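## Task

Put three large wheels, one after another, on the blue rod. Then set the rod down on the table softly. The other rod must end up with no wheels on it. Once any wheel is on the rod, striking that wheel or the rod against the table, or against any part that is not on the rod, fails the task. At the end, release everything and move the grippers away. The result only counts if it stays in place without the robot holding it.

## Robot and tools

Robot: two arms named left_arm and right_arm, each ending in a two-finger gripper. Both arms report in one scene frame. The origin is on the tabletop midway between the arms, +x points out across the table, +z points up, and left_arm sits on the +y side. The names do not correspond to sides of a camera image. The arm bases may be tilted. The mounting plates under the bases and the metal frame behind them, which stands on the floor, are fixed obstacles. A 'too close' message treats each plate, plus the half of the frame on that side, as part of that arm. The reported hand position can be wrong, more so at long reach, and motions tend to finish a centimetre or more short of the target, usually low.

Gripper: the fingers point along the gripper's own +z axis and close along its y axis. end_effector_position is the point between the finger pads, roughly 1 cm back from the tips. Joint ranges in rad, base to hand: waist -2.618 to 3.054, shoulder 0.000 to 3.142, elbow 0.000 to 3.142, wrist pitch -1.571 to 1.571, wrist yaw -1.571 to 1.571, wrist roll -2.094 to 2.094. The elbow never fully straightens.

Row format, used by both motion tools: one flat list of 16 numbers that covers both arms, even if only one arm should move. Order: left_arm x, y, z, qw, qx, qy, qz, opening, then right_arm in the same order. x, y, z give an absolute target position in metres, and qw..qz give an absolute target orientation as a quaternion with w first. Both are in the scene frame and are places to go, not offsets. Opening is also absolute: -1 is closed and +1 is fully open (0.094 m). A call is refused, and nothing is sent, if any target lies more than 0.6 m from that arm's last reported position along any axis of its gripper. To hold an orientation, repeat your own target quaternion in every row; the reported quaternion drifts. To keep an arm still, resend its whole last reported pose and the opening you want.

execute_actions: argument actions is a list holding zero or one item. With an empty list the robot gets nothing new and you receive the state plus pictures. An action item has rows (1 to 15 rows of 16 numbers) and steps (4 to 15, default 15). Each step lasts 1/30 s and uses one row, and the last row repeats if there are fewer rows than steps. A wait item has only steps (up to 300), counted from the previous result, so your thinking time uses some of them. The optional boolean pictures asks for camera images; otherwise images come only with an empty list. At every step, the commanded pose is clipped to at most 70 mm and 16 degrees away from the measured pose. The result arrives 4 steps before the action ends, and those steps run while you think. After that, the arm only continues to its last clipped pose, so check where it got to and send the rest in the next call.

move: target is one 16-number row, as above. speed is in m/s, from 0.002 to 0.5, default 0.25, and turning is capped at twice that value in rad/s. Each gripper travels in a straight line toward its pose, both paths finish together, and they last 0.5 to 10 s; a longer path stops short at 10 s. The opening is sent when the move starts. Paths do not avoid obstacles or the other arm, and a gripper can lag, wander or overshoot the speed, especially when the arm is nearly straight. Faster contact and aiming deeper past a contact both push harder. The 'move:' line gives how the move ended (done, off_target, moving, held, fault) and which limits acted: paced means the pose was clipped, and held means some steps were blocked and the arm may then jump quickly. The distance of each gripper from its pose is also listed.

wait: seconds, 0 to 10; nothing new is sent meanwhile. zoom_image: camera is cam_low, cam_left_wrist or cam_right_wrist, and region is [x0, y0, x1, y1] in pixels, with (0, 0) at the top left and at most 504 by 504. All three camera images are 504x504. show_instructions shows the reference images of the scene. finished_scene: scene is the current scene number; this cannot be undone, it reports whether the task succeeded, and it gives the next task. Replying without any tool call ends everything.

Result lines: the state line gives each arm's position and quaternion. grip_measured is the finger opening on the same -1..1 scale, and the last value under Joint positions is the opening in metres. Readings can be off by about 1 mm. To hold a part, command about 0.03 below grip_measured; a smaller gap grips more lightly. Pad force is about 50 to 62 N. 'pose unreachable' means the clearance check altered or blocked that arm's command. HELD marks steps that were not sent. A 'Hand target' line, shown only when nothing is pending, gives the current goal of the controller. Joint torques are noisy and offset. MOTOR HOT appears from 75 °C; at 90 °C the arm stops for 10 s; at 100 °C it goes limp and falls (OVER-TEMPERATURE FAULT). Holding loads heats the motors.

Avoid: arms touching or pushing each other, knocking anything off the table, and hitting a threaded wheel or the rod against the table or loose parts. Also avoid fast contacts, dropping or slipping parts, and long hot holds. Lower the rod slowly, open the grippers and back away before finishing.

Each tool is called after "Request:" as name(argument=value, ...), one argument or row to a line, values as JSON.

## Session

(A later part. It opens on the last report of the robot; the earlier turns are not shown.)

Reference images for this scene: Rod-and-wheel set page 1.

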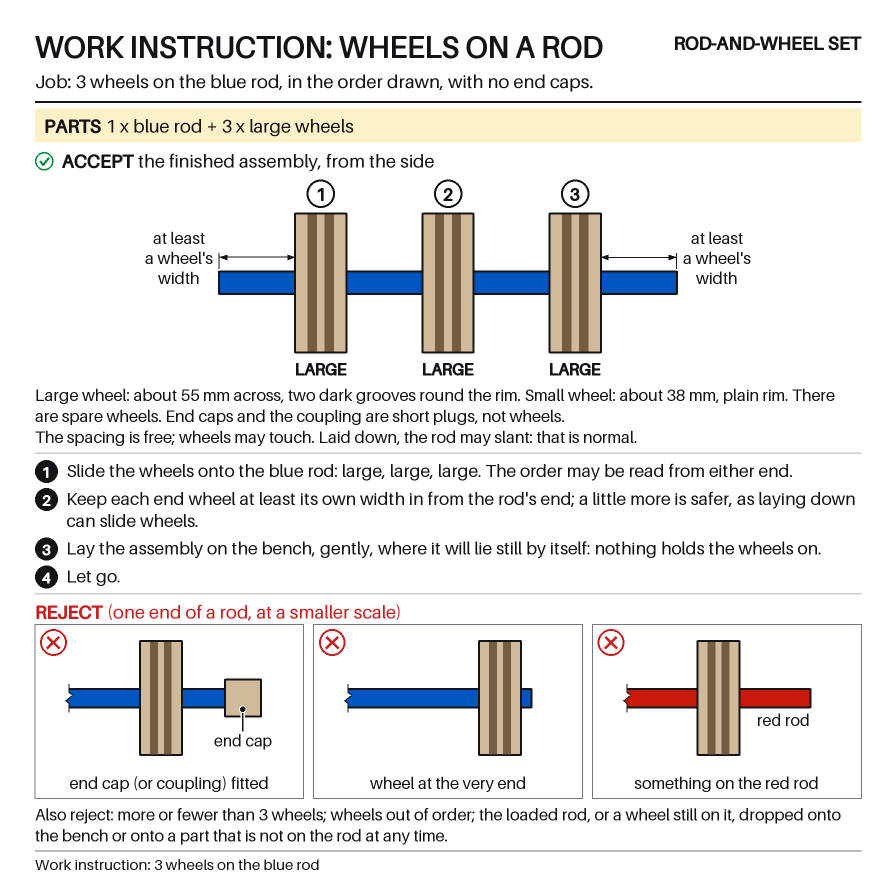

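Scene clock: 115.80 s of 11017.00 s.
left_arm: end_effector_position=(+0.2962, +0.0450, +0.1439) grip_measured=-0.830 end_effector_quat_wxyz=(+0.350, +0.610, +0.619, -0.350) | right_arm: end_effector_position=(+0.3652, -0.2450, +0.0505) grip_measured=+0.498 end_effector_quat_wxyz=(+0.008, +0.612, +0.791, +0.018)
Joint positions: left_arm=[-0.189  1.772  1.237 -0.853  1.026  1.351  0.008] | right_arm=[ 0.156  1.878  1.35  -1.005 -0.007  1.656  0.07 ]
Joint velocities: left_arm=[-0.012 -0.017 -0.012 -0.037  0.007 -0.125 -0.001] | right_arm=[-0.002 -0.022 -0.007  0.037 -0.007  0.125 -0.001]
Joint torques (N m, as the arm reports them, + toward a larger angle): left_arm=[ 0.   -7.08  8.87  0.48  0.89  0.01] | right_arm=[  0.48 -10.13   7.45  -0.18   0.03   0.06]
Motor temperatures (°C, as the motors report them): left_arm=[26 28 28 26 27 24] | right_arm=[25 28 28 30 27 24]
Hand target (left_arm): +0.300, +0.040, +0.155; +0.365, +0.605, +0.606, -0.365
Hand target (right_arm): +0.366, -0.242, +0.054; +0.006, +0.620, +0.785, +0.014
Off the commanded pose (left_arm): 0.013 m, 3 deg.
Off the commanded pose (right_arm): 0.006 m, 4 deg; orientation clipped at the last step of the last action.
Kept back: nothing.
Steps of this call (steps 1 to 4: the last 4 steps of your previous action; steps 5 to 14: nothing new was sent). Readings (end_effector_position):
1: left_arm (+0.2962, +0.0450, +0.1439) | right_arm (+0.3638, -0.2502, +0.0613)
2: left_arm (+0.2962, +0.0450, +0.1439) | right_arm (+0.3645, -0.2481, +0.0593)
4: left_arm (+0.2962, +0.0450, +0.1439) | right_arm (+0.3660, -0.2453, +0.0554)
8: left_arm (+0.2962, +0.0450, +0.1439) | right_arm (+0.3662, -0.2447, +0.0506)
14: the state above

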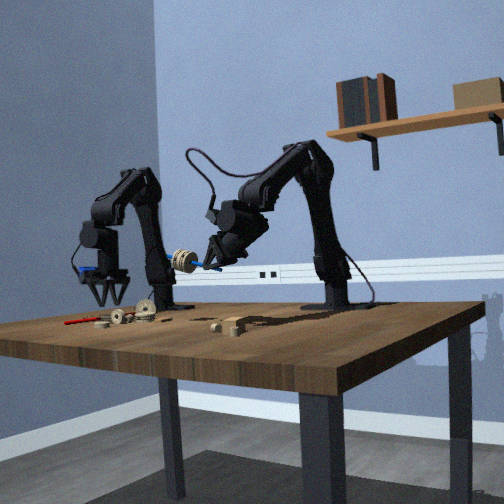

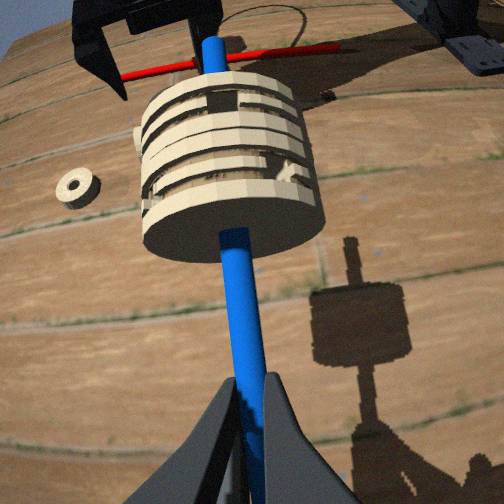

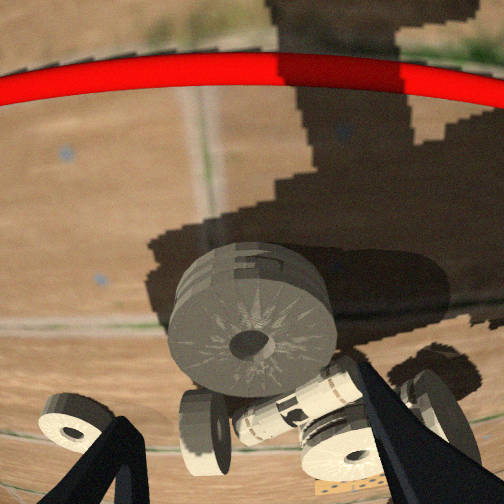

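Request:
move(
  target=[0.30,0.04,0.155,0.3652,0.6055,0.6055,-0.3652,-0.885,0.3600,-0.2468,0.030,0.0,0.5878,0.8090,0.0,0.45],
  speed=0.08,
)

Scene clock: 117.53 s of 11017.00 s.
left_arm: end_effector_position=(+0.2963, +0.0451, +0.1438) grip_measured=-0.830 end_effector_quat_wxyz=(+0.350, +0.610, +0.619, -0.350) | right_arm: end_effector_position=(+0.3634, -0.2457, +0.0375) grip_measured=+0.452 end_effector_quat_wxyz=(+0.002, +0.593, +0.805, +0.009)
Joint positions: left_arm=[-0.189  1.772  1.237 -0.853  1.025  1.351  0.008] | right_arm=[ 0.156  1.904  1.332 -0.981 -0.007  1.608  0.068]
Joint velocities: left_arm=[ 0.007 -0.002 -0.012 -0.037  0.051  0.007  0.001] | right_arm=[ 0.007  0.007 -0.017 -0.007  0.051 -0.022  0.   ]
Joint torques (N m, as the arm reports them, + toward a larger angle): left_arm=[ 0.02 -7.07  8.85  0.48  0.88  0.01] | right_arm=[  0.29 -10.04   4.52   0.09   0.03  -0.06]
Motor temperatures (°C, as the motors report them): left_arm=[26 28 28 26 27 24] | right_arm=[25 28 28 29 27 24]
Hand target (left_arm): +0.300, +0.040, +0.155; +0.365, +0.606, +0.606, -0.364
Hand target (right_arm): +0.360, -0.247, +0.030; -0.000, +0.588, +0.809, -0.000
Off the commanded pose (left_arm): 0.013 m, 3 deg.
Off the commanded pose (right_arm): 0.008 m, 1 deg.
Kept back: nothing.
move: off_target (left_arm)

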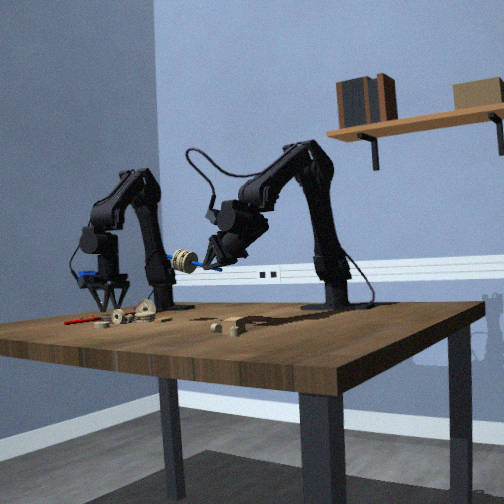

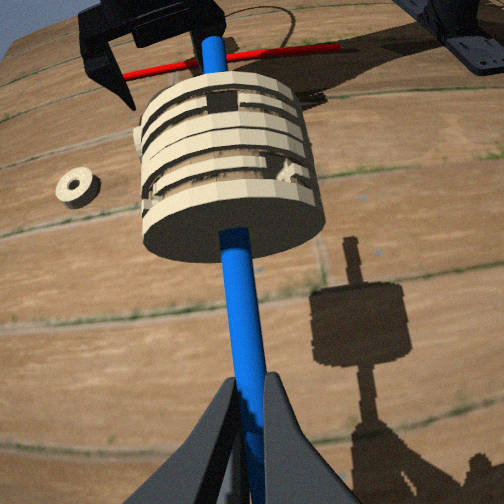

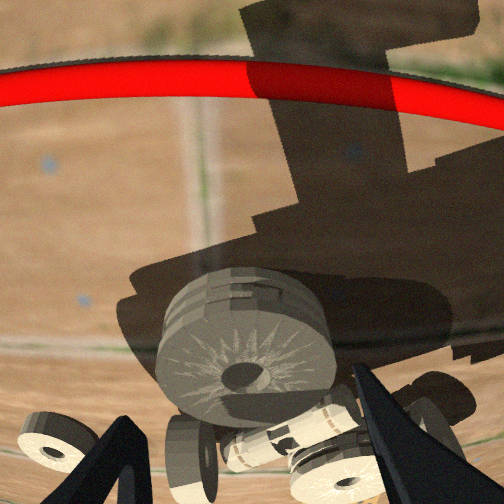

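Request:
execute_actions(
  actions=[
    {"rows":[[0.30,0.04,0.155,0.3652,0.6055,0.6055,-0.3652,-0.885,0.3592,-0.2470,0.0290,-0.0012,0.5878,0.8090,-0.0017,0.45],[0.30,0.04,0.155,0.3652,0.6055,0.6055,-0.3652,-0.885,0.3584,-0.2473,0.0278,-0.0024,0.5878,0.8090,-0.0035,0.45],[0.30,0.04,0.155,0.3652,0.6055,0.6055,-0.3652,-0.885,0.3576,-0.2476,0.0264,-0.0036,0.5878,0.8090,-0.0052,0.45],[0.30,0.04,0.155,0.3652,0.6055,0.6055,-0.3652,-0.885,0.3570,-0.2478,0.0248,-0.0048,0.5878,0.8090,-0.0070,0.45],[0.30,0.04,0.155,0.3652,0.6055,0.6055,-0.3652,-0.885,0.3570,-0.2478,0.0231,-0.0048,0.5878,0.8090,-0.0070,0.45],[0.30,0.04,0.155,0.3652,0.6055,0.6055,-0.3652,-0.885,0.3570,-0.2478,0.0214,-0.0048,0.5878,0.8090,-0.0070,0.45],[0.30,0.04,0.155,0.3652,0.6055,0.6055,-0.3652,-0.885,0.3570,-0.2478,0.0197,-0.0048,0.5878,0.8090,-0.0070,0.45],[0.30,0.04,0.155,0.3652,0.6055,0.6055,-0.3652,-0.885,0.3570,-0.2478,0.0180,-0.0048,0.5878,0.8090,-0.0070,0.45],[0.30,0.04,0.155,0.3652,0.6055,0.6055,-0.3652,-0.885,0.3570,-0.2478,0.0163,-0.0048,0.5878,0.8090,-0.0070,0.45],[0.30,0.04,0.155,0.3652,0.6055,0.6055,-0.3652,-0.885,0.3570,-0.2478,0.0147,-0.0048,0.5878,0.8090,-0.0070,0.45],[0.30,0.04,0.155,0.3652,0.6055,0.6055,-0.3652,-0.885,0.3570,-0.2478,0.0132,-0.0048,0.5878,0.8090,-0.0070,0.45],[0.30,0.04,0.155,0.3652,0.6055,0.6055,-0.3652,-0.885,0.3570,-0.2478,0.0118,-0.0048,0.5878,0.8090,-0.0070,0.45],[0.30,0.04,0.155,0.3652,0.6055,0.6055,-0.3652,-0.885,0.3570,-0.2478,0.0106,-0.0048,0.5878,0.8090,-0.0070,0.45],[0.30,0.04,0.155,0.3652,0.6055,0.6055,-0.3652,-0.885,0.3570,-0.2478,0.0096,-0.0048,0.5878,0.8090,-0.0070,0.45],[0.30,0.04,0.155,0.3652,0.6055,0.6055,-0.3652,-0.885,0.3570,-0.2478,0.0088,-0.0048,0.5878,0.8090,-0.0070,0.45]],"steps":15},
  ],
)

Request:
execute_actions(
  actions=[
    {"steps": 11},
  ],
  pictures=true,
)

Scene clock: 118.77 s of 11017.00 s.
left_arm: end_effector_position=(+0.2962, +0.0450, +0.1439) grip_measured=-0.830 end_effector_quat_wxyz=(+0.350, +0.610, +0.619, -0.350) | right_arm: end_effector_position=(+0.3610, -0.2465, +0.0274) grip_measured=+0.452 end_effector_quat_wxyz=(-0.001, +0.592, +0.806, +0.004)
Joint positions: left_arm=[-0.189  1.772  1.237 -0.853  1.026  1.351  0.008] | right_arm=[ 0.156  1.918  1.309 -0.955 -0.007  1.606  0.068]
Joint velocities: left_arm=[ 0.012  0.002  0.017 -0.007  0.051 -0.022  0.001] | right_arm=[-0.017  0.129 -0.144  0.125  0.022 -0.007  0.002]
Joint torques (N m, as the arm reports them, + toward a larger angle): left_arm=[ 0.01 -7.07  8.86  0.48  0.9   0.01] | right_arm=[ 0.32 -9.59  4.42  0.13  0.1  -0.01]
Motor temperatures (°C, as the motors report them): left_arm=[26 28 28 26 27 24] | right_arm=[25 28 28 29 27 24]
Steps of this call (steps 1 to 26: nothing new was sent; steps 27 to 37: the first 11 steps of this action). Readings (end_effector_position):
27: left_arm (+0.2962, +0.0450, +0.1439) | right_arm (+0.3638, -0.2456, +0.0375)
28: left_arm (+0.2962, +0.0450, +0.1439) | right_arm (+0.3638, -0.2456, +0.0375)
30: left_arm (+0.2962, +0.0450, +0.1439) | right_arm (+0.3638, -0.2456, +0.0375)
34: left_arm (+0.2962, +0.0450, +0.1439) | right_arm (+0.3636, -0.2456, +0.0344)
37: the state above

Scene clock: 119.13 s of 11017.00 s.
left_arm: end_effector_position=(+0.2962, +0.0450, +0.1439) grip_measured=-0.830 end_effector_quat_wxyz=(+0.350, +0.610, +0.619, -0.350) | right_arm: end_effector_position=(+0.3601, -0.2468, +0.0165) grip_measured=+0.452 end_effector_quat_wxyz=(-0.003, +0.592, +0.806, +0.001)
Joint positions: left_arm=[-0.189  1.772  1.237 -0.853  1.026  1.351  0.008] | right_arm=[ 0.156  1.937  1.289 -0.924 -0.007  1.606  0.068]
Joint velocities: left_arm=[-0.007 -0.002  0.012 -0.081  0.022 -0.066  0.002] | right_arm=[ 0.002 -0.002 -0.007  0.022  0.051  0.022  0.001]
Joint torques (N m, as the arm reports them, + toward a larger angle): left_arm=[ 0.02 -7.07  8.88  0.48  0.9   0.01] | right_arm=[ 0.17 -9.98  4.48  0.13  0.06 -0.05]
Motor temperatures (°C, as the motors report them): left_arm=[26 28 28 26 27 24] | right_arm=[25 28 28 29 27 24]
Hand target (left_arm): +0.300, +0.040, +0.155; +0.365, +0.605, +0.606, -0.365
Hand target (right_arm): +0.356, -0.248, +0.009; -0.005, +0.588, +0.809, -0.007
Off the commanded pose (left_arm): 0.013 m, 3 deg.
Off the commanded pose (right_arm): 0.008 m, 1 deg.
Kept back: nothing.
Steps of this call (steps 1 to 4: the last 4 steps of your previous action; steps 5 to 11: nothing new was sent). Readings (end_effector_position):
1: left_arm (+0.2962, +0.0450, +0.1439) | right_arm (+0.3600, -0.2469, +0.0248)
2: left_arm (+0.2962, +0.0450, +0.1439) | right_arm (+0.3593, -0.2471, +0.0225)
4: left_arm (+0.2962, +0.0450, +0.1439) | right_arm (+0.3583, -0.2475, +0.0188)
8: left_arm (+0.2962, +0.0450, +0.1439) | right_arm (+0.3590, -0.2473, +0.0165)
11: the state above

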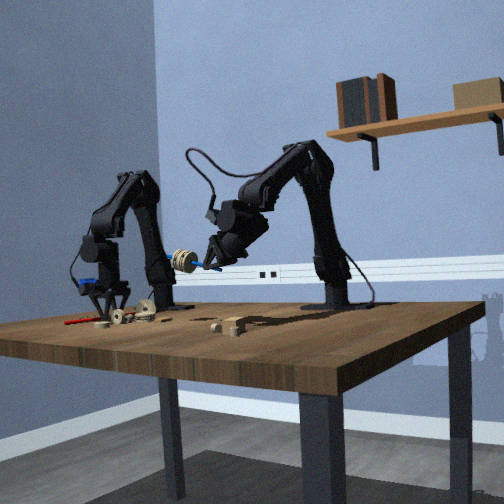

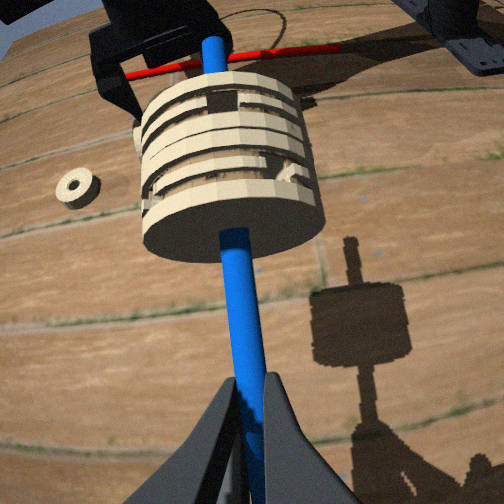

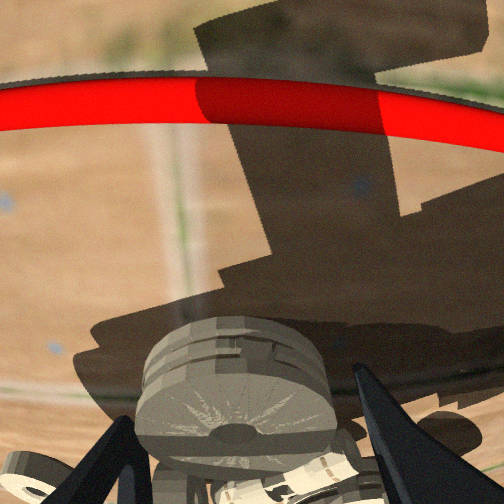

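Request:
execute_actions(
  actions=[
    {"rows":[[0.30,0.04,0.155,0.3652,0.6055,0.6055,-0.3652,-0.885,0.3570,-0.2478,0.0078,-0.0052,0.5878,0.8090,-0.0076,0.43],[0.30,0.04,0.155,0.3652,0.6055,0.6055,-0.3652,-0.885,0.3570,-0.2478,0.0068,-0.0056,0.5878,0.8090,-0.0082,0.41],[0.30,0.04,0.155,0.3652,0.6055,0.6055,-0.3652,-0.885,0.3570,-0.2478,0.0058,-0.0060,0.5878,0.8090,-0.0088,0.39],[0.30,0.04,0.155,0.3652,0.6055,0.6055,-0.3652,-0.885,0.3570,-0.2478,0.0050,-0.0064,0.5878,0.8090,-0.0094,0.37],[0.30,0.04,0.155,0.3652,0.6055,0.6055,-0.3652,-0.885,0.3570,-0.2478,0.0044,-0.0067,0.5878,0.8090,-0.0098,0.35]],"steps":13},
  ],
)

Scene clock: 119.80 s of 11017.00 s.
left_arm: end_effector_position=(+0.2962, +0.0450, +0.1439) grip_measured=-0.830 end_effector_quat_wxyz=(+0.350, +0.610, +0.619, -0.350) | right_arm: end_effector_position=(+0.3617, -0.2463, +0.0135) grip_measured=+0.352 end_effector_quat_wxyz=(-0.003, +0.592, +0.806, +0.002)
Joint positions: left_arm=[-0.189  1.772  1.237 -0.853  1.026  1.351  0.008] | right_arm=[ 0.156  1.947  1.289 -0.913 -0.007  1.606  0.064]
Joint velocities: left_arm=[-0.002 -0.002 -0.007 -0.007 -0.007  0.007 -0.002] | right_arm=[-0.002  0.037  0.007 -0.007  0.022 -0.081 -0.001]
Joint torques (N m, as the arm reports them, + toward a larger angle): left_arm=[ 0.01 -7.08  8.85  0.48  0.9   0.02] | right_arm=[  0.24 -10.13   4.33   0.12   0.1   -0.07]
Motor temperatures (°C, as the motors report them): left_arm=[26 28 28 26 28 24] | right_arm=[25 28 28 29 27 24]
Steps of this call (steps 1 to 11: nothing new was sent; steps 12 to 20: the first 9 steps of this action). Readings (end_effector_position):
12: left_arm (+0.2962, +0.0450, +0.1439) | right_arm (+0.3611, -0.2465, +0.0165)
13: left_arm (+0.2962, +0.0450, +0.1439) | right_arm (+0.3613, -0.2464, +0.0165)
15: left_arm (+0.2962, +0.0450, +0.1439) | right_arm (+0.3617, -0.2463, +0.0165)
19: left_arm (+0.2962, +0.0450, +0.1439) | right_arm (+0.3618, -0.2462, +0.0141)
20: the state above

Now close on the wheel.

Request:
execute_actions(
  actions=[
    {"rows":[[0.30,0.04,0.155,0.3652,0.6055,0.6055,-0.3652,-0.885,0.3575,-0.2476,0.0060,-0.0060,0.5890,0.8081,-0.0085,0.32],[0.30,0.04,0.155,0.3652,0.6055,0.6055,-0.3652,-0.885,0.3580,-0.2474,0.0075,-0.0055,0.5900,0.8074,-0.0070,0.29],[0.30,0.04,0.155,0.3652,0.6055,0.6055,-0.3652,-0.885,0.3585,-0.2472,0.0090,-0.0050,0.5910,0.8066,-0.0055,0.26],[0.30,0.04,0.155,0.3652,0.6055,0.6055,-0.3652,-0.885,0.3590,-0.2470,0.0100,-0.0045,0.5920,0.8059,-0.0040,0.235],[0.30,0.04,0.155,0.3652,0.6055,0.6055,-0.3652,-0.885,0.3590,-0.2470,0.0100,-0.0045,0.5920,0.8059,-0.0040,0.21],[0.30,0.04,0.155,0.3652,0.6055,0.6055,-0.3652,-0.885,0.3590,-0.2470,0.0100,-0.0045,0.5920,0.8059,-0.0040,0.19],[0.30,0.04,0.155,0.3652,0.6055,0.6055,-0.3652,-0.885,0.3590,-0.2470,0.0100,-0.0045,0.5920,0.8059,-0.0040,0.17],[0.30,0.04,0.155,0.3652,0.6055,0.6055,-0.3652,-0.885,0.3590,-0.2470,0.0100,-0.0045,0.5920,0.8059,-0.0040,0.15],[0.30,0.04,0.155,0.3652,0.6055,0.6055,-0.3652,-0.885,0.3590,-0.2470,0.0100,-0.0045,0.5920,0.8059,-0.0040,0.135],[0.30,0.04,0.155,0.3652,0.6055,0.6055,-0.3652,-0.885,0.3590,-0.2470,0.0100,-0.0045,0.5920,0.8059,-0.0040,0.12]],"steps":15},
  ],
  pictures=true,
)

Scene clock: 120.53 s of 11017.00 s.
left_arm: end_effector_position=(+0.2962, +0.0450, +0.1439) grip_measured=-0.830 end_effector_quat_wxyz=(+0.350, +0.610, +0.619, -0.350) | right_arm: end_effector_position=(+0.3617, -0.2463, +0.0125) grip_measured=+0.155 end_effector_quat_wxyz=(-0.003, +0.592, +0.806, +0.001)
Joint positions: left_arm=[-0.189  1.772  1.237 -0.853  1.026  1.351  0.008] | right_arm=[ 0.156  1.95   1.289 -0.912 -0.007  1.606  0.054]
Joint velocities: left_arm=[-0.012 -0.007  0.002 -0.022 -0.007 -0.051  0.   ] | right_arm=[-0.002 -0.012  0.002 -0.051  0.007  0.051  0.   ]
Joint torques (N m, as the arm reports them, + toward a larger angle): left_arm=[-0.01 -7.07  8.86  0.49  0.89  0.01] | right_arm=[  0.12 -11.21   4.79  -0.01   0.02   0.04]
Motor temperatures (°C, as the motors report them): left_arm=[26 28 28 26 28 24] | right_arm=[25 28 28 29 27 24]
Off your previous action's commanded pose (left_arm): 0.013 m, 3 deg at its last step (step 4 of this call).
Off your previous action's commanded pose (right_arm): 0.009 m, 1 deg at its last step (step 4 of this call).
Steps of this call (steps 1 to 4: the last 4 steps of your previous action; steps 5 to 11: nothing new was sent; steps 12 to 22: the first 11 steps of this action). Readings (end_effector_position):
12: left_arm (+0.2962, +0.0450, +0.1439) | right_arm (+0.3617, -0.2463, +0.0125)
13: left_arm (+0.2962, +0.0450, +0.1439) | right_arm (+0.3617, -0.2463, +0.0125)
15: left_arm (+0.2962, +0.0450, +0.1439) | right_arm (+0.3617, -0.2463, +0.0125)
19: left_arm (+0.2962, +0.0450, +0.1439) | right_arm (+0.3617, -0.2463, +0.0125)
22: the state above

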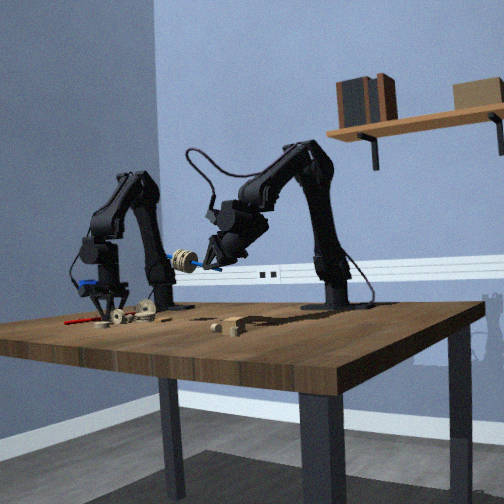

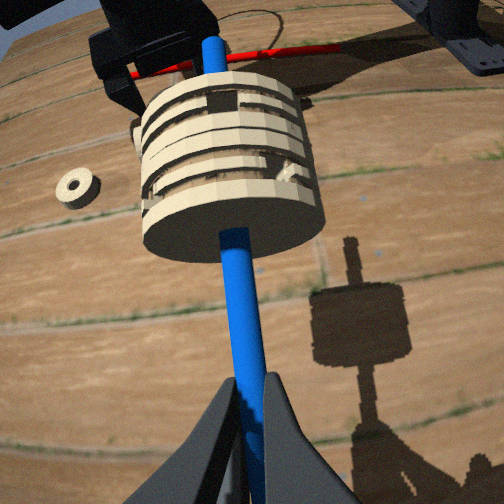

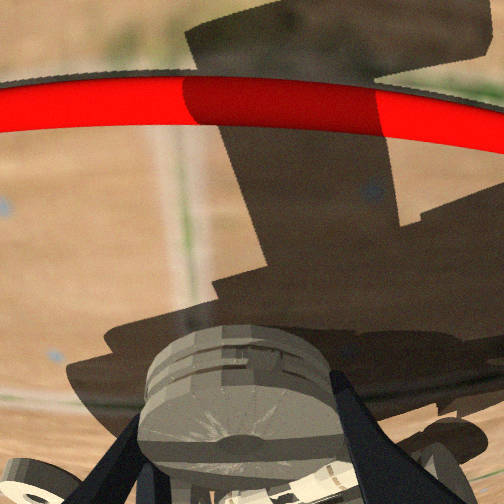

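Request:
move(
  target=[0.30,0.04,0.155,0.3652,0.6055,0.6055,-0.3652,-0.885,0.363,-0.252,0.095,0.010,0.5920,0.8059,0.015,0.12],
  speed=0.2,
)

Request:
move(
  target=[0.30,0.04,0.155,0.3652,0.6055,0.6055,-0.3652,-0.885,0.290,-0.150,0.190,-0.004,-0.004,0.7880,0.6157,0.12],
  speed=0.5,
)

Scene clock: 121.83 s of 11017.00 s.
left_arm: end_effector_position=(+0.2962, +0.0450, +0.1439) grip_measured=-0.830 end_effector_quat_wxyz=(+0.350, +0.610, +0.619, -0.350) | right_arm: end_effector_position=(+0.3638, -0.2455, +0.0892) grip_measured=+0.155 end_effector_quat_wxyz=(+0.009, +0.589, +0.808, +0.019)
Joint positions: left_arm=[-0.189  1.772  1.237 -0.853  1.026  1.351  0.008] | right_arm=[ 0.156  1.839  1.456 -1.147 -0.007  1.599  0.054]
Joint velocities: left_arm=[-0.002 -0.007 -0.002 -0.051 -0.139  0.022 -0.001] | right_arm=[ 0.002 -0.012 -0.012  0.037 -0.095 -0.007 -0.002]
Joint torques (N m, as the arm reports them, + toward a larger angle): left_arm=[ 0.   -7.09  8.86  0.48  0.88  0.01] | right_arm=[ -1.1  -10.98   6.99  -0.14   0.09  -0.04]
Motor temperatures (°C, as the motors report them): left_arm=[26 28 28 26 28 24] | right_arm=[25 28 28 29 27 24]
Hand target (left_arm): +0.300, +0.040, +0.155; +0.365, +0.605, +0.606, -0.365
Hand target (right_arm): +0.364, -0.251, +0.095; +0.010, +0.592, +0.806, +0.015
Off your previous action's commanded pose (left_arm): 0.013 m, 3 deg at its last step (step 4 of this call).
Off your previous action's commanded pose (right_arm): 0.004 m, 1 deg at its last step (step 4 of this call).
Off the commanded pose (left_arm): 0.013 m, 3 deg.
Off the commanded pose (right_arm): 0.009 m, 1 deg.
Kept back: nothing.
move: off_target (left_arm)

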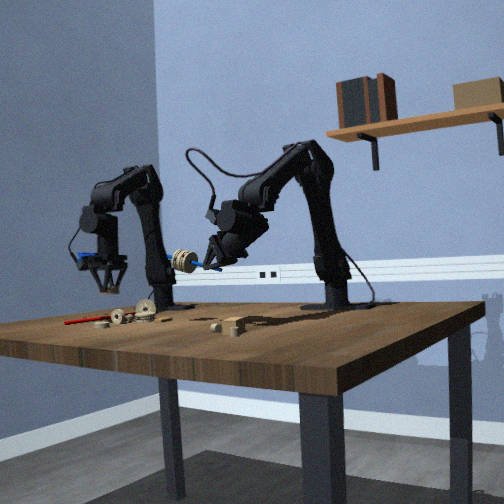

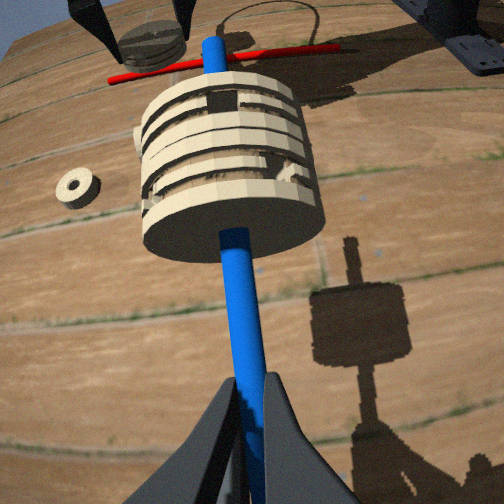

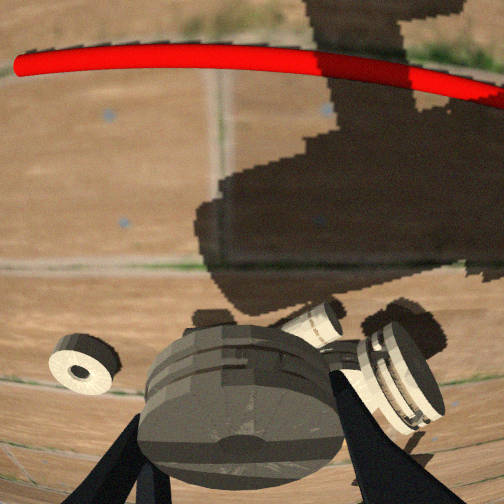

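Scene clock: 124.37 s of 11017.00 s.
left_arm: end_effector_position=(+0.2962, +0.0450, +0.1439) grip_measured=-0.830 end_effector_quat_wxyz=(+0.350, +0.610, +0.619, -0.350) | right_arm: end_effector_position=(+0.2916, -0.1535, +0.1924) grip_measured=+0.156 end_effector_quat_wxyz=(+0.001, +0.004, +0.795, +0.607)
Joint positions: left_arm=[-0.189  1.772  1.237 -0.853  1.026  1.351  0.008] | right_arm=[-0.038  1.438  0.877 -0.503 -1.265  0.529  0.054]
Joint velocities: left_arm=[-0.002  0.002 -0.002 -0.051 -0.022 -0.037  0.   ] | right_arm=[ 0.012 -0.007  0.007 -0.007 -0.081 -0.007 -0.001]
Joint torques (N m, as the arm reports them, + toward a larger angle): left_arm=[ 0.02 -7.07  8.86  0.49  0.89  0.01] | right_arm=[-0.1  -5.08  6.09  0.8  -0.68 -0.16]
Motor temperatures (°C, as the motors report them): left_arm=[26 28 28 26 28 24] | right_arm=[25 28 28 29 27 24]
Hand target (left_arm): +0.300, +0.040, +0.155; +0.365, +0.606, +0.606, -0.364
Hand target (right_arm): +0.291, -0.152, +0.193; +0.000, -0.007, +0.787, +0.616
Off the commanded pose (left_arm): 0.013 m, 3 deg.
Off the commanded pose (right_arm): 0.005 m, 2 deg.
Kept back: nothing.
move: off_target (left_arm)

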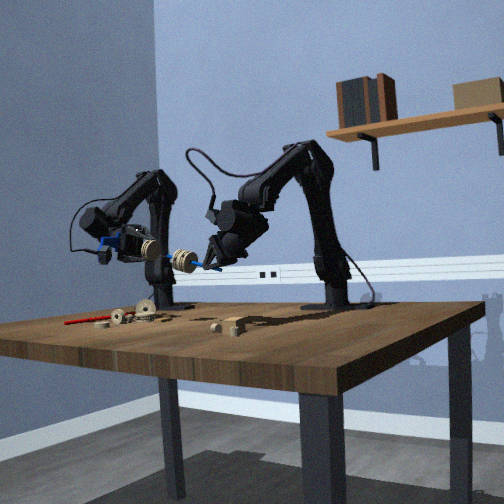

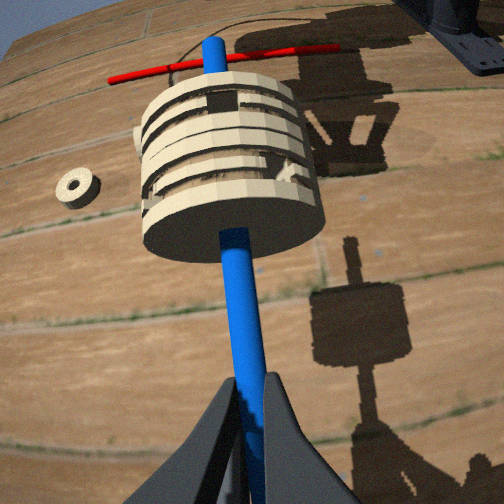

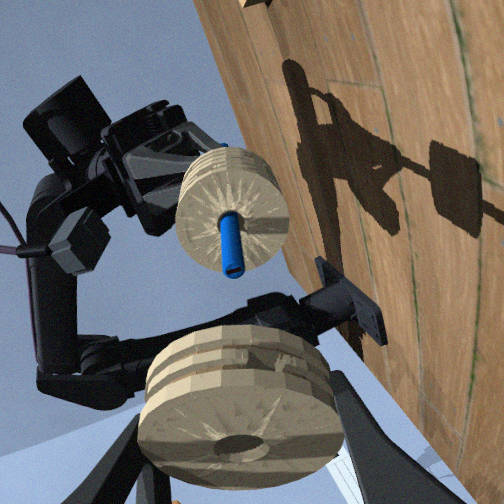

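Request:
move(
  target=[0.30,0.04,0.155,0.3652,0.6055,0.6055,-0.3652,-0.885,0.2907,-0.1027,0.1721,-0.006,-0.006,0.7870,0.6170,0.12],
  speed=0.08,
)

Request:
zoom_image(
  camera="cam_left_wrist",
  region=[130, 0, 290, 120],
)

Request:
zoom_image(
  camera="cam_right_wrist",
  region=[120, 180, 360, 500],
)

Scene clock: 126.07 s of 11017.00 s.
left_arm: end_effector_position=(+0.2962, +0.0450, +0.1439) grip_measured=-0.830 end_effector_quat_wxyz=(+0.350, +0.610, +0.619, -0.350) | right_arm: end_effector_position=(+0.2924, -0.1050, +0.1762) grip_measured=+0.156 end_effector_quat_wxyz=(-0.004, -0.005, +0.789, +0.614)
Joint positions: left_arm=[-0.189  1.772  1.237 -0.853  1.026  1.351  0.008] | right_arm=[ 0.133  1.48   0.761  0.016 -1.182  0.907  0.054]
Joint velocities: left_arm=[-0.012 -0.022  0.002  0.007  0.051 -0.037  0.001] | right_arm=[ 0.007  0.007  0.007 -0.037 -0.037  0.007 -0.001]
Joint torques (N m, as the arm reports them, + toward a larger angle): left_arm=[ 0.01 -7.07  8.86  0.48  0.89  0.01] | right_arm=[ 0.64 -5.97  5.01  1.2  -0.34 -0.05]
Motor temperatures (°C, as the motors report them): left_arm=[26 28 28 26 28 24] | right_arm=[25 28 28 29 27 24]
Hand target (left_arm): +0.300, +0.040, +0.155; +0.365, +0.605, +0.606, -0.365
Hand target (right_arm): +0.289, -0.103, +0.171; -0.008, -0.007, +0.789, +0.614
Off the commanded pose (left_arm): 0.013 m, 3 deg.
Off the commanded pose (right_arm): 0.005 m, 0 deg.
Kept back: nothing.
move: off_target (left_arm)

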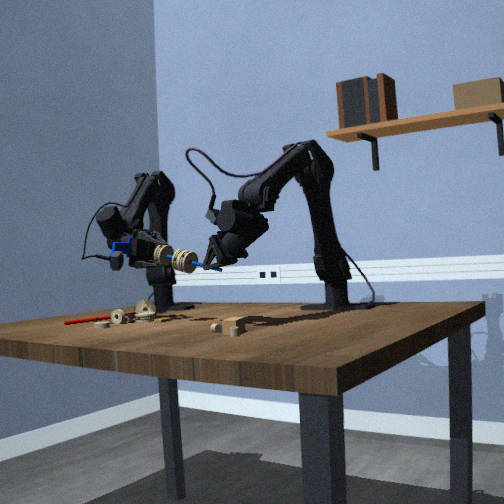

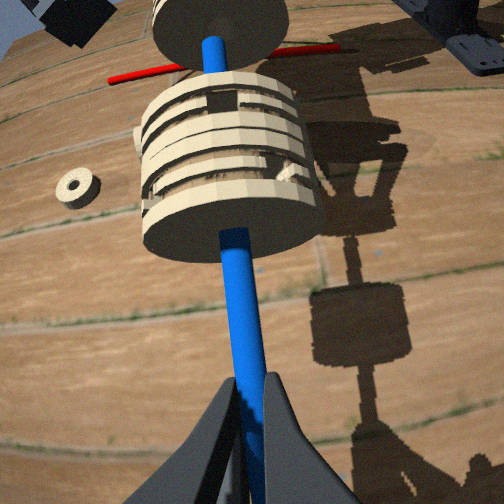

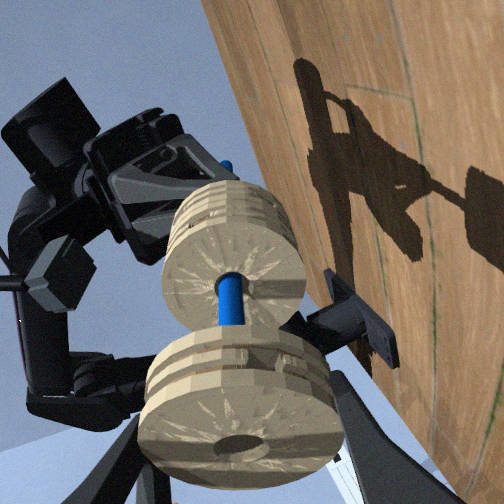

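Region (130, 0, 290, 120) of cam_left_wrist's 504x504 image, scaled by 3.150, with more detail than that image has; it fills the top 378 rows of this view, and the rest is white.

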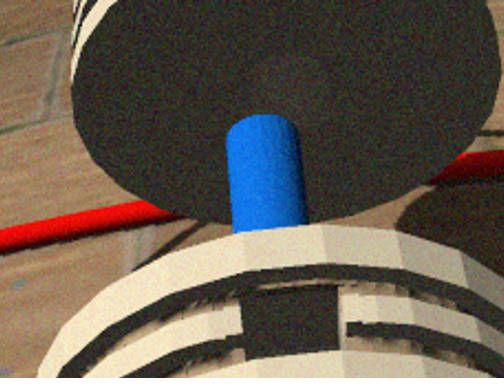

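Region (120, 180, 360, 500) of cam_right_wrist's 504x504 image, scaled by 1.575, with more detail than that image has; it fills the left 378 columns of this view, and the rest is white.

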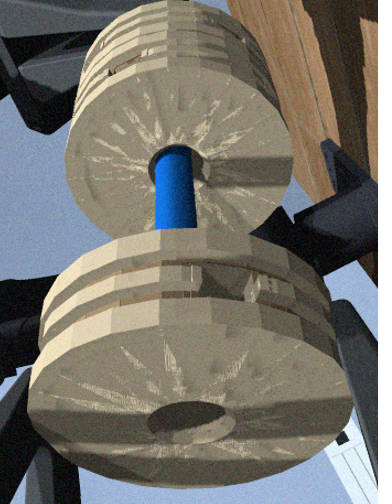

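Request:
execute_actions(
  actions=[
    {"rows":[[0.30,0.04,0.155,0.3652,0.6055,0.6055,-0.3652,-0.885,0.2905,-0.1026,0.1731,-0.0062,-0.0084,0.7886,0.6146,0.12],[0.30,0.04,0.155,0.3652,0.6055,0.6055,-0.3652,-0.885,0.2918,-0.1022,0.1751,-0.0044,-0.0098,0.7881,0.6151,0.12],[0.30,0.04,0.155,0.3652,0.6055,0.6055,-0.3652,-0.885,0.2930,-0.1018,0.1770,-0.0026,-0.0112,0.7877,0.6157,0.12],[0.30,0.04,0.155,0.3652,0.6055,0.6055,-0.3652,-0.885,0.2937,-0.1018,0.1772,-0.0002,-0.0117,0.7879,0.6155,0.12],[0.30,0.04,0.155,0.3652,0.6055,0.6055,-0.3652,-0.885,0.2944,-0.1017,0.1774,0.0023,-0.0121,0.7881,0.6152,0.12],[0.30,0.04,0.155,0.3652,0.6055,0.6055,-0.3652,-0.885,0.2951,-0.1017,0.1776,0.0047,-0.0126,0.7883,0.6150,0.12],[0.30,0.04,0.155,0.3652,0.6055,0.6055,-0.3652,-0.885,0.2952,-0.1010,0.1770,0.0043,-0.0123,0.7884,0.6149,0.12],[0.30,0.04,0.155,0.3652,0.6055,0.6055,-0.3652,-0.885,0.2953,-0.1003,0.1765,0.0038,-0.0119,0.7885,0.6148,0.12],[0.30,0.04,0.155,0.3652,0.6055,0.6055,-0.3652,-0.885,0.2954,-0.0996,0.1759,0.0034,-0.0116,0.7886,0.6146,0.12],[0.30,0.04,0.155,0.3652,0.6055,0.6055,-0.3652,-0.885,0.2954,-0.0989,0.1753,0.0030,-0.0113,0.7887,0.6145,0.12],[0.30,0.04,0.155,0.3652,0.6055,0.6055,-0.3652,-0.885,0.2955,-0.0981,0.1747,0.0026,-0.0109,0.7888,0.6144,0.12],[0.30,0.04,0.155,0.3652,0.6055,0.6055,-0.3652,-0.885,0.2956,-0.0974,0.1742,0.0021,-0.0106,0.7889,0.6143,0.12],[0.30,0.04,0.155,0.3652,0.6055,0.6055,-0.3652,-0.885,0.2957,-0.0967,0.1736,0.0017,-0.0102,0.7890,0.6141,0.12],[0.30,0.04,0.155,0.3652,0.6055,0.6055,-0.3652,-0.885,0.2958,-0.0960,0.1730,0.0013,-0.0099,0.7891,0.6140,0.12]],"steps":15},
  ],
)

Request:
execute_actions(
  actions=[
    {"steps": 15},
  ],
  pictures=true,
)

Request:
zoom_image(
  camera="cam_left_wrist",
  region=[130, 0, 290, 120],
)

Request:
zoom_image(
  camera="cam_right_wrist",
  region=[120, 180, 360, 500],
)

Scene clock: 127.90 s of 11017.00 s.
left_arm: end_effector_position=(+0.2962, +0.0450, +0.1439) grip_measured=-0.830 end_effector_quat_wxyz=(+0.350, +0.610, +0.619, -0.350) | right_arm: end_effector_position=(+0.2941, -0.1037, +0.1765) grip_measured=+0.156 end_effector_quat_wxyz=(+0.001, -0.004, +0.790, +0.613)
Joint positions: left_arm=[-0.189  1.772  1.237 -0.853  1.026  1.351  0.008] | right_arm=[ 0.137  1.48   0.761  0.032 -1.17   0.917  0.054]
Joint velocities: left_arm=[ 0.017  0.012  0.022 -0.022 -0.051 -0.037 -0.002] | right_arm=[ 0.09  -0.002 -0.002  0.139  0.037  0.11  -0.001]
Joint torques (N m, as the arm reports them, + toward a larger angle): left_arm=[ 0.   -7.07  8.86  0.49  0.89  0.01] | right_arm=[ 0.81 -4.96  6.43  1.23 -0.34 -0.04]
Motor temperatures (°C, as the motors report them): left_arm=[26 28 28 26 28 24] | right_arm=[25 28 28 30 27 24]
Steps of this call (steps 1 to 44: nothing new was sent; steps 45 to 55: the first 11 steps of this action). Readings (end_effector_position):
45: left_arm (+0.2962, +0.0450, +0.1439) | right_arm (+0.2928, -0.1049, +0.1766)
46: left_arm (+0.2962, +0.0450, +0.1439) | right_arm (+0.2928, -0.1049, +0.1766)
48: left_arm (+0.2962, +0.0450, +0.1439) | right_arm (+0.2929, -0.1049, +0.1766)
52: left_arm (+0.2962, +0.0450, +0.1439) | right_arm (+0.2938, -0.1050, +0.1763)
55: the state above

Scene clock: 128.40 s of 11017.00 s.
left_arm: end_effector_position=(+0.2962, +0.0450, +0.1439) grip_measured=-0.830 end_effector_quat_wxyz=(+0.350, +0.610, +0.619, -0.350) | right_arm: end_effector_position=(+0.2955, -0.0994, +0.1735) grip_measured=+0.156 end_effector_quat_wxyz=(-0.001, -0.003, +0.791, +0.612)
Joint positions: left_arm=[-0.189  1.772  1.237 -0.853  1.026  1.351  0.008] | right_arm=[ 0.151  1.496  0.761  0.061 -1.159  0.936  0.054]
Joint velocities: left_arm=[-0.007 -0.007  0.007 -0.022  0.037 -0.007 -0.002] | right_arm=[0.007 0.007 0.022 0.022 0.051 0.066 0.001]
Joint torques (N m, as the arm reports them, + toward a larger angle): left_arm=[ 0.01 -7.07  8.86  0.48  0.9   0.01] | right_arm=[ 0.72 -5.88  6.13  1.24 -0.29 -0.04]
Motor temperatures (°C, as the motors report them): left_arm=[26 28 28 26 28 24] | right_arm=[25 28 28 30 27 24]
Hand target (left_arm): +0.300, +0.040, +0.155; +0.365, +0.605, +0.606, -0.365
Hand target (right_arm): +0.295, -0.096, +0.173; +0.001, -0.010, +0.790, +0.613
Off the commanded pose (left_arm): 0.013 m, 3 deg.
Off the commanded pose (right_arm): 0.003 m, 1 deg.
Kept back: nothing.
Steps of this call (steps 1 to 4: the last 4 steps of your previous action; steps 5 to 15: nothing new was sent). Readings (end_effector_position):
1: left_arm (+0.2962, +0.0450, +0.1439) | right_arm (+0.2939, -0.1028, +0.1765)
2: left_arm (+0.2962, +0.0450, +0.1439) | right_arm (+0.2939, -0.1020, +0.1764)
4: left_arm (+0.2962, +0.0450, +0.1439) | right_arm (+0.2939, -0.1003, +0.1749)
8: left_arm (+0.2962, +0.0450, +0.1439) | right_arm (+0.2948, -0.0995, +0.1730)
15: the state above

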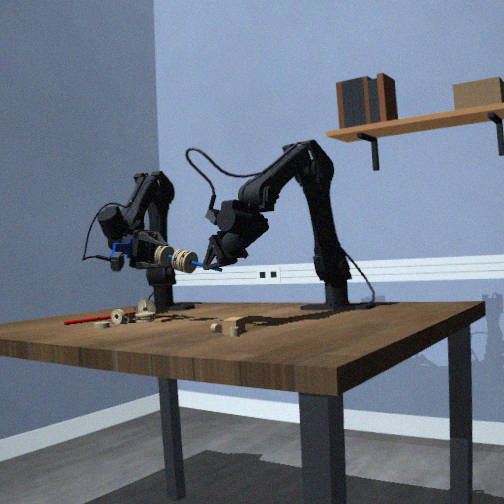

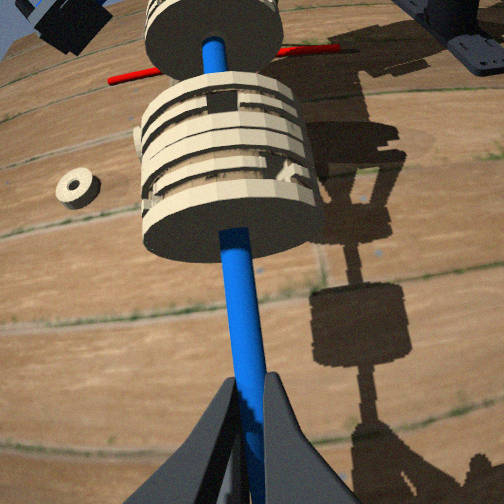

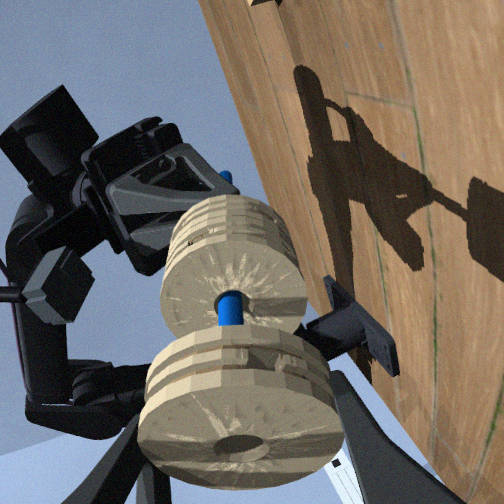

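Region (130, 0, 290, 120) of cam_left_wrist's 504x504 image, scaled by 3.150, with more detail than that image has; it fills the top 378 rows of this view, and the rest is white.

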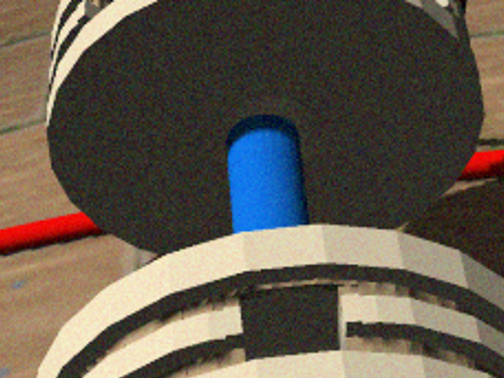

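Region (120, 180, 360, 500) of cam_right_wrist's 504x504 image, scaled by 1.575, with more detail than that image has; it fills the left 378 columns of this view, and the rest is white.

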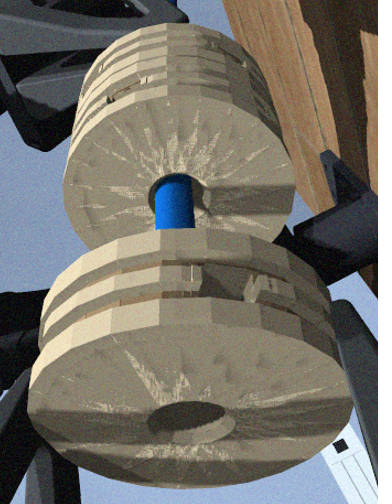

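Request:
execute_actions(
  actions=[
    {"rows":[[0.30,0.04,0.155,0.3652,0.6055,0.6055,-0.3652,-0.885,0.2959,-0.0955,0.1730,0.0013,-0.0099,0.7891,0.6140,0.12],[0.30,0.04,0.155,0.3652,0.6055,0.6055,-0.3652,-0.885,0.2959,-0.0950,0.1730,0.0013,-0.0099,0.7891,0.6140,0.12],[0.30,0.04,0.155,0.3652,0.6055,0.6055,-0.3652,-0.885,0.2960,-0.0945,0.1730,0.0013,-0.0099,0.7891,0.6140,0.12],[0.30,0.04,0.155,0.3652,0.6055,0.6055,-0.3652,-0.885,0.2960,-0.0940,0.1730,0.0013,-0.0099,0.7891,0.6140,0.12],[0.30,0.04,0.155,0.3652,0.6055,0.6055,-0.3652,-0.885,0.2961,-0.0935,0.1730,0.0013,-0.0099,0.7891,0.6140,0.12],[0.30,0.04,0.155,0.3652,0.6055,0.6055,-0.3652,-0.885,0.2961,-0.0930,0.1730,0.0013,-0.0099,0.7891,0.6140,0.12],[0.30,0.04,0.155,0.3652,0.6055,0.6055,-0.3652,-0.885,0.2961,-0.0930,0.1730,0.0013,-0.0099,0.7891,0.6140,0.12],[0.30,0.04,0.155,0.3652,0.6055,0.6055,-0.3652,-0.885,0.2961,-0.0930,0.1730,0.0013,-0.0099,0.7891,0.6140,0.12],[0.30,0.04,0.155,0.3652,0.6055,0.6055,-0.3652,-0.885,0.2961,-0.0926,0.1730,0.0013,-0.0099,0.7891,0.6140,0.12],[0.30,0.04,0.155,0.3652,0.6055,0.6055,-0.3652,-0.885,0.2961,-0.0922,0.1730,0.0013,-0.0099,0.7891,0.6140,0.12]],"steps":15},
  ],
  pictures=true,
)

Request:
zoom_image(
  camera="cam_left_wrist",
  region=[130, 0, 290, 120],
)

Request:
zoom_image(
  camera="cam_right_wrist",
  region=[120, 180, 360, 500],
)

Scene clock: 129.53 s of 11017.00 s.
left_arm: end_effector_position=(+0.2962, +0.0450, +0.1439) grip_measured=-0.830 end_effector_quat_wxyz=(+0.350, +0.610, +0.619, -0.350) | right_arm: end_effector_position=(+0.2953, -0.0962, +0.1748) grip_measured=+0.156 end_effector_quat_wxyz=(+0.001, -0.005, +0.790, +0.613)
Joint positions: left_arm=[-0.189  1.772  1.237 -0.853  1.026  1.351  0.008] | right_arm=[ 0.162  1.496  0.761  0.08  -1.151  0.952  0.054]
Joint velocities: left_arm=[-0.022  0.007 -0.002 -0.051  0.022  0.022 -0.   ] | right_arm=[ 0.017 -0.012 -0.002  0.095  0.037  0.037  0.   ]
Joint torques (N m, as the arm reports them, + toward a larger angle): left_arm=[ 0.   -7.07  8.87  0.49  0.9   0.01] | right_arm=[ 0.7  -5.33  6.11  1.2  -0.32  0.03]
Motor temperatures (°C, as the motors report them): left_arm=[26 28 28 26 28 24] | right_arm=[25 28 28 30 27 24]
Steps of this call (steps 1 to 23: nothing new was sent; steps 24 to 34: the first 11 steps of this action). Readings (end_effector_position):
24: left_arm (+0.2962, +0.0450, +0.1439) | right_arm (+0.2958, -0.0994, +0.1736)
25: left_arm (+0.2962, +0.0450, +0.1439) | right_arm (+0.2959, -0.0994, +0.1737)
27: left_arm (+0.2962, +0.0450, +0.1439) | right_arm (+0.2961, -0.0989, +0.1740)
31: left_arm (+0.2962, +0.0450, +0.1439) | right_arm (+0.2952, -0.0969, +0.1745)
34: the state above

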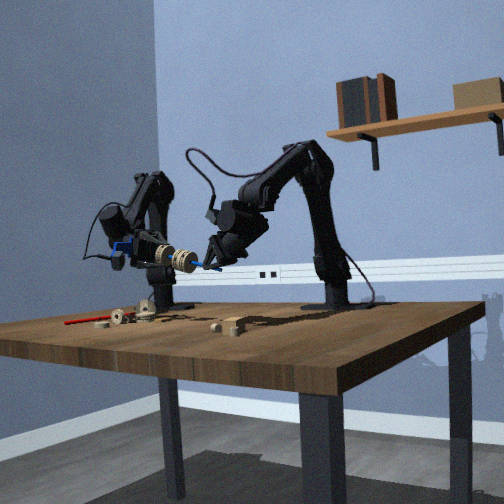

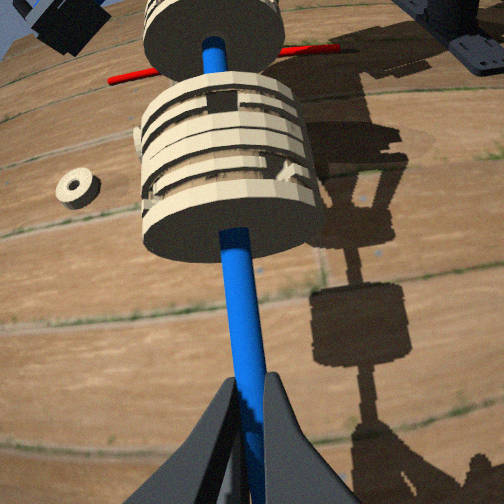

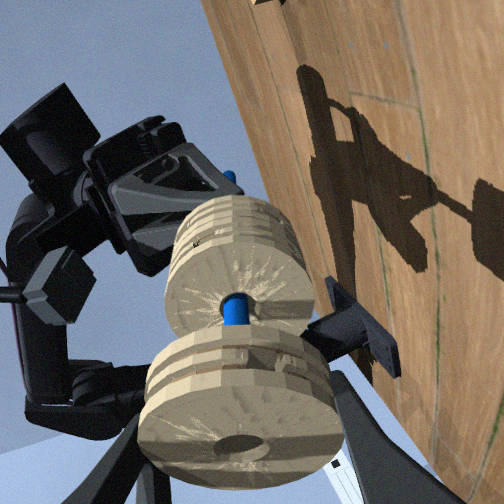

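Region (130, 0, 290, 120) of cam_left_wrist's 504x504 image, scaled by 3.150, with more detail than that image has; it fills the top 378 rows of this view, and the rest is white.

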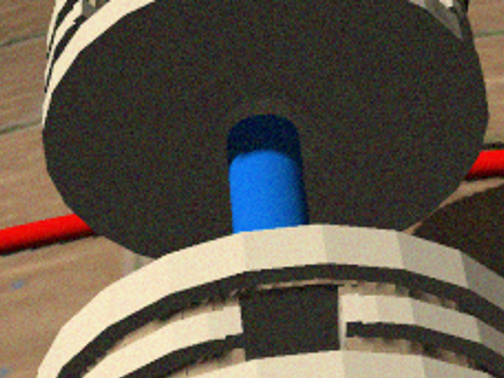

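Region (120, 180, 360, 500) of cam_right_wrist's 504x504 image, scaled by 1.575, with more detail than that image has; it fills the left 378 columns of this view, and the rest is white.

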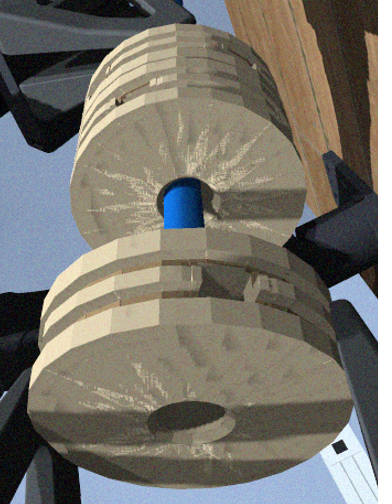

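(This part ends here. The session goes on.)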